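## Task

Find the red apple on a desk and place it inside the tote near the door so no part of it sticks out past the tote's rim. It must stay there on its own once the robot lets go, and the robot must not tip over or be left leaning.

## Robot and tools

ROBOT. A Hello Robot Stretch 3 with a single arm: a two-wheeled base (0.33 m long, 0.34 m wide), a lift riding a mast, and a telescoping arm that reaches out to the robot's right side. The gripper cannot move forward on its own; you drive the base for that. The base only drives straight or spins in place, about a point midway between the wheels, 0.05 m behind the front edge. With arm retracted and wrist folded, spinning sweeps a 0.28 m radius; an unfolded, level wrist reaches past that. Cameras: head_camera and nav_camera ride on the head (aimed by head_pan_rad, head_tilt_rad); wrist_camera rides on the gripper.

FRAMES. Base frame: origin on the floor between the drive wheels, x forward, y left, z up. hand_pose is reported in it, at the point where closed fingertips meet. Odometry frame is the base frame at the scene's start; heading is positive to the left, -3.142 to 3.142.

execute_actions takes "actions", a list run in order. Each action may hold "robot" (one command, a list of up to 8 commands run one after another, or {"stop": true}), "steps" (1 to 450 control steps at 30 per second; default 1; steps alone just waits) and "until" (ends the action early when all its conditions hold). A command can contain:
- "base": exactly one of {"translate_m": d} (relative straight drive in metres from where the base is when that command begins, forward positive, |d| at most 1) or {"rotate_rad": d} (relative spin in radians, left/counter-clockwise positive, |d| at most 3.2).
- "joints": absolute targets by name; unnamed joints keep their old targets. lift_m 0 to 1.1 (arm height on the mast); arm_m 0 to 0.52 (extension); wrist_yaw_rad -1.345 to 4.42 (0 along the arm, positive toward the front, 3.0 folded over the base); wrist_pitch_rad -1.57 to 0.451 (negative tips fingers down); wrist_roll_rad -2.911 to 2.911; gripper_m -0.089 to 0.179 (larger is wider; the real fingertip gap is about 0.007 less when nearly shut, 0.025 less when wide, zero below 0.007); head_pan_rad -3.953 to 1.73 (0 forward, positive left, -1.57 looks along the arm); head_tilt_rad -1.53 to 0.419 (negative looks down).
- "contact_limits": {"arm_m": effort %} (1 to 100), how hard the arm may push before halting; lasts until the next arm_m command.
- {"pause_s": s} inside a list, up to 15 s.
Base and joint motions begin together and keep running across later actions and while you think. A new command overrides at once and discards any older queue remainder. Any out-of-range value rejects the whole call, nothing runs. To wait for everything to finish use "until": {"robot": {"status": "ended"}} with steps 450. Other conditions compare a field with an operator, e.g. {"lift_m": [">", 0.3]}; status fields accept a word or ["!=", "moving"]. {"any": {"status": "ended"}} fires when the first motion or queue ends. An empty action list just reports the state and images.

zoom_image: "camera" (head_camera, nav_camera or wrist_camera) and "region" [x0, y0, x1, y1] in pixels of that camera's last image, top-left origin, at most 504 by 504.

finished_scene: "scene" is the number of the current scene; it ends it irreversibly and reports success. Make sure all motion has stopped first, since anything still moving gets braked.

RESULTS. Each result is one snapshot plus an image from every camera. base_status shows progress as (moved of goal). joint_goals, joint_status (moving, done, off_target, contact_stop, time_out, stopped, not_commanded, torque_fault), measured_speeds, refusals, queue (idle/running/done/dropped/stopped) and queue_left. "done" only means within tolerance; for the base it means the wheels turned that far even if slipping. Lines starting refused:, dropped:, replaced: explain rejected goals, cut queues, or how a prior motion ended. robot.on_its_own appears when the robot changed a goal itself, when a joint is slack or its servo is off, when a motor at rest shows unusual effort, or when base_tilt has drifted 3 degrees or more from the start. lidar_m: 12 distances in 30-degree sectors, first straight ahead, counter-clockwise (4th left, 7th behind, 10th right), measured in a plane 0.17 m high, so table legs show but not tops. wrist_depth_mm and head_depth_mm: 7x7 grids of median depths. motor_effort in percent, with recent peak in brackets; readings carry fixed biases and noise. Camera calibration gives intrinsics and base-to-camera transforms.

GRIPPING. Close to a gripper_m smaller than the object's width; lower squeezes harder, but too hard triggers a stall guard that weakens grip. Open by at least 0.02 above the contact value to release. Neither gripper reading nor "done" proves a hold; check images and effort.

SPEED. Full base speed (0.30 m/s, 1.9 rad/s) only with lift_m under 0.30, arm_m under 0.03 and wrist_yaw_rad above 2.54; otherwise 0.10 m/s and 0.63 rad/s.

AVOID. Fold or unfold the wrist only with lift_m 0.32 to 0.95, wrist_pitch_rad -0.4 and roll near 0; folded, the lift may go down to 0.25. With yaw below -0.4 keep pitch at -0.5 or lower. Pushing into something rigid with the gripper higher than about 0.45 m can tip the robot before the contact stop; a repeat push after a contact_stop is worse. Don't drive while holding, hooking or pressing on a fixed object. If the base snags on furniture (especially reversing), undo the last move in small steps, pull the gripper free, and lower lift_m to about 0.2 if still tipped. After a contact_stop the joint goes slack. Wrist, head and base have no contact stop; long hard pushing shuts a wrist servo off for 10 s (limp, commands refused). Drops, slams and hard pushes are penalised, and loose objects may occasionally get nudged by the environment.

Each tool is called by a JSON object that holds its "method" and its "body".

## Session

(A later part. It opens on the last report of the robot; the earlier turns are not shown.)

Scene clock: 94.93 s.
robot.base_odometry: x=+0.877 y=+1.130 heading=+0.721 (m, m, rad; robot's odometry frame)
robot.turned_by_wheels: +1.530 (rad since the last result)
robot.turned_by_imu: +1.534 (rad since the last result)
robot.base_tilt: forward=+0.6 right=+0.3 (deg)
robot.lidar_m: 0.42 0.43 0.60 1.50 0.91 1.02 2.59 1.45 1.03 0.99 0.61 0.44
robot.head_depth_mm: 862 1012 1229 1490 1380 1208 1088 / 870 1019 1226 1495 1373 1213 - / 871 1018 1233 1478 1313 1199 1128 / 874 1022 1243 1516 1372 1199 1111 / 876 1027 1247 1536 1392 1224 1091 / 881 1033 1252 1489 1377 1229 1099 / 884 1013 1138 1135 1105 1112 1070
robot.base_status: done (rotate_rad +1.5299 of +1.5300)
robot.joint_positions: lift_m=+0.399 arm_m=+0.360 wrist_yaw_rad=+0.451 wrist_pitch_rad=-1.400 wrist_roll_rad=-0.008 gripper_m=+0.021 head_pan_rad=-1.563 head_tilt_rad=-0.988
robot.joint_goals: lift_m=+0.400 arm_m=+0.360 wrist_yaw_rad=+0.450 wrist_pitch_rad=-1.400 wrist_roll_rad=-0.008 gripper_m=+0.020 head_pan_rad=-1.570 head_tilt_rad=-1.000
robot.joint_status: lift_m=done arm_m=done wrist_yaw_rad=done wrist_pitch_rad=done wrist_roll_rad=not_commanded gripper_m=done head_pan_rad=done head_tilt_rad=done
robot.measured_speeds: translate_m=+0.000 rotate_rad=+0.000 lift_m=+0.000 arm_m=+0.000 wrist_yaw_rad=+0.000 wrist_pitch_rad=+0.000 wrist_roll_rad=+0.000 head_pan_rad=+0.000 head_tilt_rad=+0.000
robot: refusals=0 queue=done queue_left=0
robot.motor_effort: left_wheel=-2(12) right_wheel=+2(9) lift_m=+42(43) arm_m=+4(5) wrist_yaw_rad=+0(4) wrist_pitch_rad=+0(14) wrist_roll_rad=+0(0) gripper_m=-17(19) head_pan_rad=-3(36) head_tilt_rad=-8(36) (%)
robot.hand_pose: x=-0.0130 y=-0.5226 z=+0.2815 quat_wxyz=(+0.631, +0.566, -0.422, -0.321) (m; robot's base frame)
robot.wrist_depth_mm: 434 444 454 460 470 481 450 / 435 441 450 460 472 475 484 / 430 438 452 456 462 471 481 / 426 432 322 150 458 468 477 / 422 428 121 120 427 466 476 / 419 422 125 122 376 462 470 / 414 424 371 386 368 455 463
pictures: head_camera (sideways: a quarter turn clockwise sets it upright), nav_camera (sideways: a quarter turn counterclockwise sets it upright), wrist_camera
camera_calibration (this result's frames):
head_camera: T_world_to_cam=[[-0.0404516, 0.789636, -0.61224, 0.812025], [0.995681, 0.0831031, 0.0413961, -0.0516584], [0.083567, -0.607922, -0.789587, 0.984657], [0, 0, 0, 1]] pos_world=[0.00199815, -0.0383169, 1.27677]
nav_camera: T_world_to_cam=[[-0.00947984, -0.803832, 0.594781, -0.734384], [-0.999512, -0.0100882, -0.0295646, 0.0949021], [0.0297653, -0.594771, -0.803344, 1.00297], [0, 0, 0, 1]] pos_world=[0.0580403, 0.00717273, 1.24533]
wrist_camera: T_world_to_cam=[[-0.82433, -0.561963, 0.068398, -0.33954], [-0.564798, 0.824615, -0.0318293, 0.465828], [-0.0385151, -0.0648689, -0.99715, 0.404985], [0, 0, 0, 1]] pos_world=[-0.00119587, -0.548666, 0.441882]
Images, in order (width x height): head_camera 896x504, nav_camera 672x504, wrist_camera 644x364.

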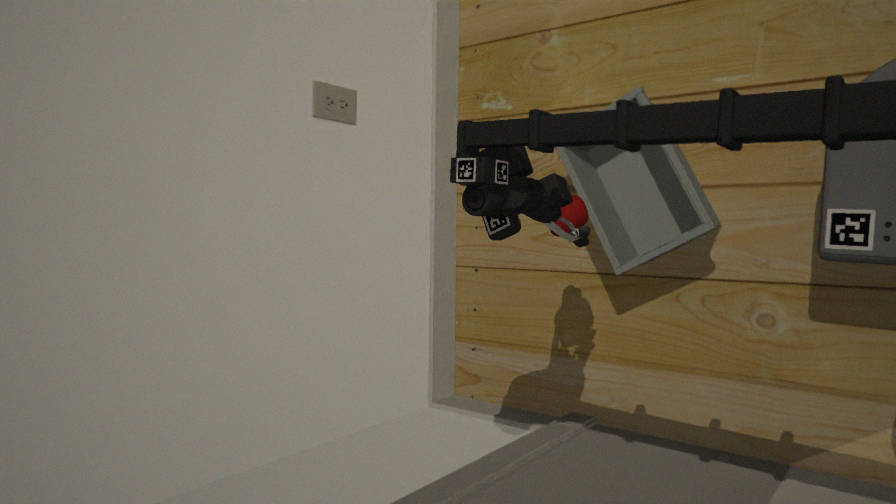

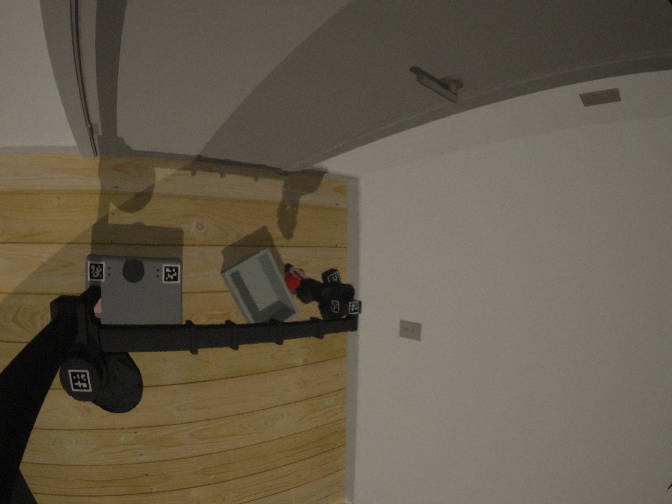

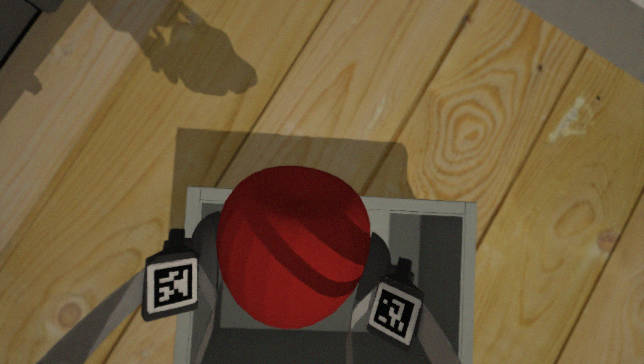

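{"method": "execute_actions", "body": {"actions": [{"robot":[{"base":{"translate_m":-0.065},"joints":{"arm_m":0.318,"wrist_yaw_rad":0.4}},{"joints":{"lift_m":0.3}}],"steps":450,"until":{"robot":{"status":"ended"}}}]}}

Scene clock: 98.40 s.
robot.base_odometry: x=+0.828 y=+1.087 heading=+0.721 (m, m, rad; robot's odometry frame)
robot.turned_by_wheels: +0.000 (rad since the last result)
robot.turned_by_imu: +0.000 (rad since the last result)
robot.base_tilt: forward=+0.6 right=+0.3 (deg)
robot.lidar_m: 0.48 0.49 0.69 1.74 0.90 1.01 2.58 1.45 1.03 0.46 0.71 0.50
robot.head_depth_mm: 868 1018 1224 1496 1371 1208 1089 / 870 1022 1236 1511 1381 1218 1124 / 874 1023 1238 1504 1334 1204 1128 / 877 1031 1251 1525 1385 1202 1113 / 877 1027 1245 1528 1384 1220 1094 / 882 1036 1260 1535 1387 1230 1103 / 889 1041 1229 1322 1279 1214 1106
robot.base_status: done (translate_m -0.0650 of -0.0650)
robot.joint_positions: lift_m=+0.300 arm_m=+0.318 wrist_yaw_rad=+0.403 wrist_pitch_rad=-1.401 wrist_roll_rad=-0.008 gripper_m=+0.021 head_pan_rad=-1.563 head_tilt_rad=-0.988
robot.joint_goals: lift_m=+0.300 arm_m=+0.318 wrist_yaw_rad=+0.400 wrist_pitch_rad=-1.400 wrist_roll_rad=-0.008 gripper_m=+0.020 head_pan_rad=-1.570 head_tilt_rad=-1.000
robot.joint_status: lift_m=done arm_m=done wrist_yaw_rad=done wrist_pitch_rad=done wrist_roll_rad=not_commanded gripper_m=done head_pan_rad=done head_tilt_rad=done
robot.measured_speeds: translate_m=+0.000 rotate_rad=+0.000 lift_m=+0.000 arm_m=+0.000 wrist_yaw_rad=+0.000 wrist_pitch_rad=+0.000 wrist_roll_rad=+0.000 head_pan_rad=+0.000 head_tilt_rad=+0.000
robot: refusals=0 queue=done queue_left=0
robot.motor_effort: left_wheel=-2(7) right_wheel=+2(4) lift_m=+18(43) arm_m=-5(6) wrist_yaw_rad=-2(2) wrist_pitch_rad=+0(0) wrist_roll_rad=+0(0) gripper_m=-17(18) head_pan_rad=-3(3) head_tilt_rad=-8(8) (%)
robot.hand_pose: x=-0.0139 y=-0.4814 z=+0.1826 quat_wxyz=(+0.623, +0.556, -0.436, -0.337) (m; robot's base frame)
robot.wrist_depth_mm: 340 347 353 357 364 372 381 / 334 340 348 353 361 369 378 / 330 244 277 277 273 364 371 / 330 267 338 150 349 364 368 / 327 258 121 120 348 358 367 / 325 231 125 122 300 355 362 / 323 229 247 232 233 356 358
pictures: head_camera (sideways: a quarter turn clockwise sets it upright), nav_camera (sideways: a quarter turn counterclockwise sets it upright), wrist_camera
camera_calibration (this result's frames):
head_camera: T_world_to_cam=[[-0.0403539, 0.789641, -0.612241, 0.812024], [0.995691, 0.08298, 0.0413961, -0.0516584], [0.0834918, -0.607932, -0.789587, 0.984657], [0, 0, 0, 1]] pos_world=[0.00199341, -0.0383164, 1.27677]
nav_camera: T_world_to_cam=[[-0.00957921, -0.803831, 0.594781, -0.734383], [-0.999513, -0.00996468, -0.0295646, 0.0949021], [0.0296917, -0.594774, -0.803344, 1.00297], [0, 0, 0, 1]] pos_world=[0.0580412, 0.0071663, 1.24533]
wrist_camera: T_world_to_cam=[[-0.850484, -0.521554, 0.0682606, -0.29132], [-0.524325, 0.850957, -0.0309035, 0.441251], [-0.041969, -0.0620736, -0.997189, 0.310271], [0, 0, 0, 1]] pos_world=[-0.00338216, -0.508166, 0.342921]
Images, in order (width x height): head_camera 896x504, nav_camera 672x504, wrist_camera 644x364.

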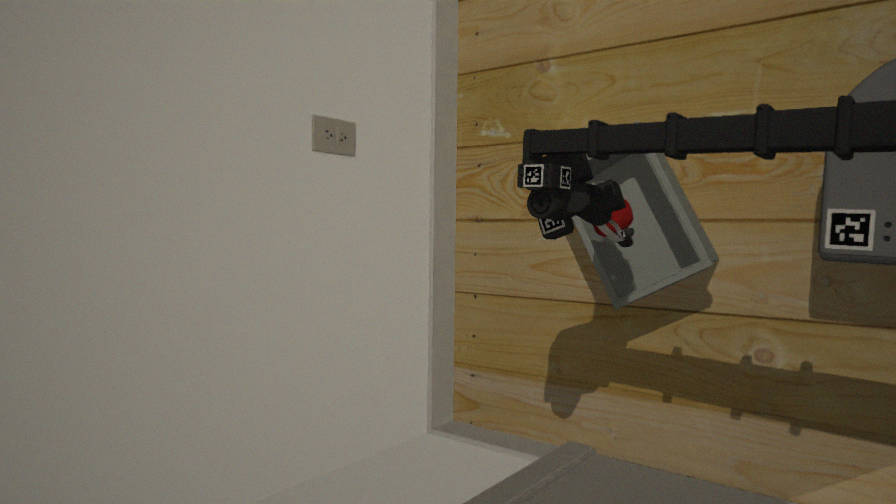

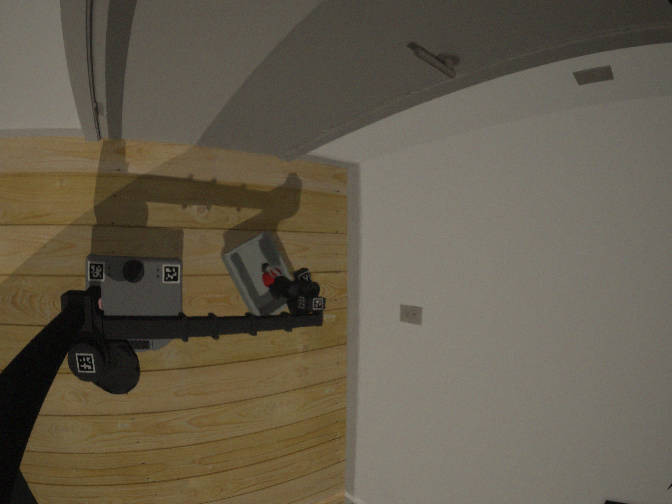

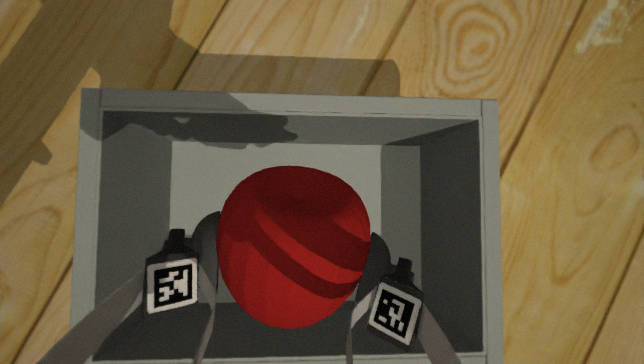

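{"method": "execute_actions", "body": {"actions": [{"robot":[{"joints":{"lift_m":0.165}},{"joints":{"gripper_m":0.13}},{"joints":{"lift_m":0.33}}],"steps":450,"until":{"robot":{"status":"ended"}}}]}}

Scene clock: 104.33 s.
robot.base_odometry: x=+0.828 y=+1.087 heading=+0.721 (m, m, rad; robot's odometry frame)
robot.turned_by_wheels: +0.000 (rad since the last result)
robot.turned_by_imu: +0.001 (rad since the last result)
robot.base_tilt: forward=+0.7 right=+0.4 (deg)
robot.lidar_m: 0.48 0.50 0.69 1.73 0.90 1.02 2.59 1.46 1.03 0.99 0.71 0.50
robot.head_depth_mm: 867 1018 1233 1484 1370 1213 1089 / 871 1018 1232 1505 1379 1211 1109 / 875 1023 1240 1515 - 1201 1127 / 876 1023 1241 1522 1381 1199 1110 / 879 1033 1253 1523 1396 1227 1096 / 882 1036 1259 1517 1393 1232 1101 / 886 1036 1229 1313 1280 1216 1102
robot.base_status: done (translate_m -0.0650 of -0.0650)
robot.joint_positions: lift_m=+0.329 arm_m=+0.318 wrist_yaw_rad=+0.403 wrist_pitch_rad=-1.400 wrist_roll_rad=-0.008 gripper_m=+0.130 head_pan_rad=-1.563 head_tilt_rad=-0.988
robot.joint_goals: lift_m=+0.330 arm_m=+0.318 wrist_yaw_rad=+0.400 wrist_pitch_rad=-1.400 wrist_roll_rad=-0.008 gripper_m=+0.130 head_pan_rad=-1.570 head_tilt_rad=-1.000
robot.joint_status: lift_m=done arm_m=done wrist_yaw_rad=done wrist_pitch_rad=done wrist_roll_rad=not_commanded gripper_m=done head_pan_rad=done head_tilt_rad=done
robot.measured_speeds: translate_m=+0.000 rotate_rad=+0.000 lift_m=+0.000 arm_m=+0.000 wrist_yaw_rad=+0.000 wrist_pitch_rad=+0.000 wrist_roll_rad=+0.000 head_pan_rad=+0.000 head_tilt_rad=+0.000
robot: refusals=0 queue=done queue_left=0
robot.motor_effort: left_wheel=-2(2) right_wheel=+2(2) lift_m=+40(41) arm_m=-5(5) wrist_yaw_rad=-2(2) wrist_pitch_rad=+1(1) wrist_roll_rad=+0(0) gripper_m=+0(81) head_pan_rad=-3(3) head_tilt_rad=-8(8) (%)
robot.hand_pose: x=-0.0139 y=-0.4815 z=+0.2115 quat_wxyz=(+0.623, +0.556, -0.436, -0.337) (m; robot's base frame)
robot.wrist_depth_mm: 368 372 383 393 397 405 412 / 367 372 377 387 394 398 410 / 359 251 278 273 273 394 405 / 360 290 366 373 374 391 401 / 355 320 364 372 370 388 399 / 350 321 360 368 370 389 395 / 353 240 248 270 270 382 392
pictures: head_camera (sideways: a quarter turn clockwise sets it upright), nav_camera (sideways: a quarter turn counterclockwise sets it upright), wrist_camera
camera_calibration (this result's frames):
head_camera: T_world_to_cam=[[-0.0403539, 0.789641, -0.612241, 0.812024], [0.995691, 0.08298, 0.0413961, -0.0516585], [0.0834918, -0.607932, -0.789587, 0.984657], [0, 0, 0, 1]] pos_world=[0.00199341, -0.0383164, 1.27677]
nav_camera: T_world_to_cam=[[-0.00957921, -0.803831, 0.594781, -0.734383], [-0.999513, -0.00996467, -0.0295646, 0.0949021], [0.0296917, -0.594774, -0.803344, 1.00297], [0, 0, 0, 1]] pos_world=[0.0580412, 0.0071663, 1.24533]
wrist_camera: T_world_to_cam=[[-0.850496, -0.521527, 0.0683091, -0.293305], [-0.524315, 0.850952, -0.0312305, 0.442292], [-0.0418402, -0.0623769, -0.997175, 0.339022], [0, 0, 0, 1]] pos_world=[-0.00336999, -0.508189, 0.371913]
Images, in order (width x height): head_camera 896x504, nav_camera 672x504, wrist_camera 644x364.

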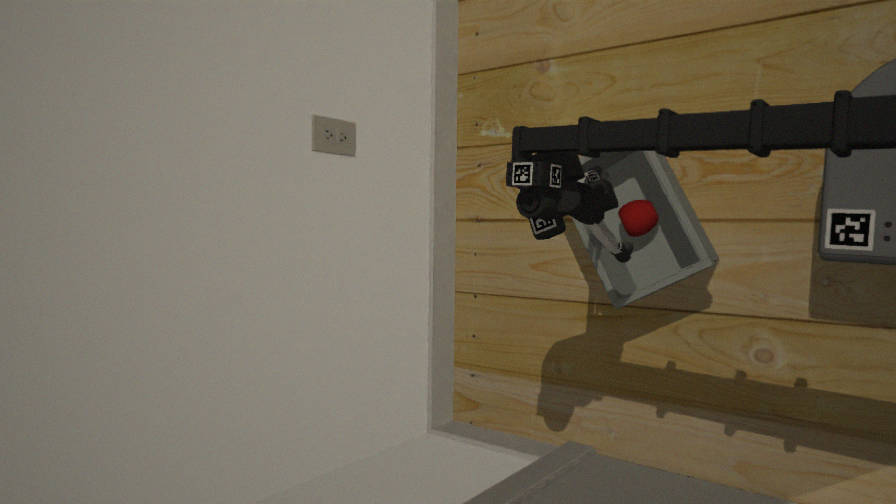

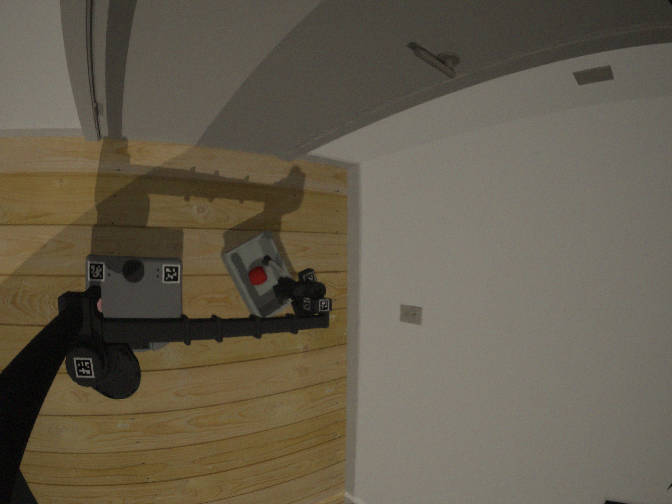

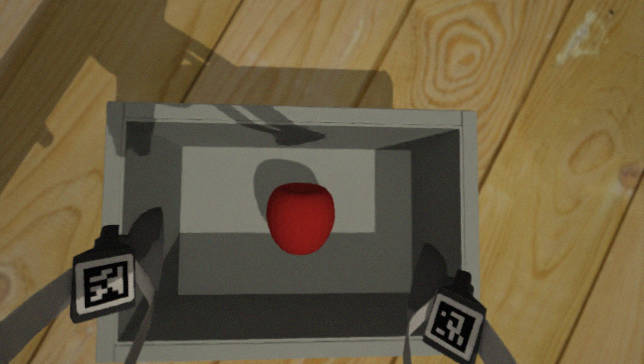

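{"method": "finished_scene", "body": {"scene": 2}}

The scene is finished: the task was done.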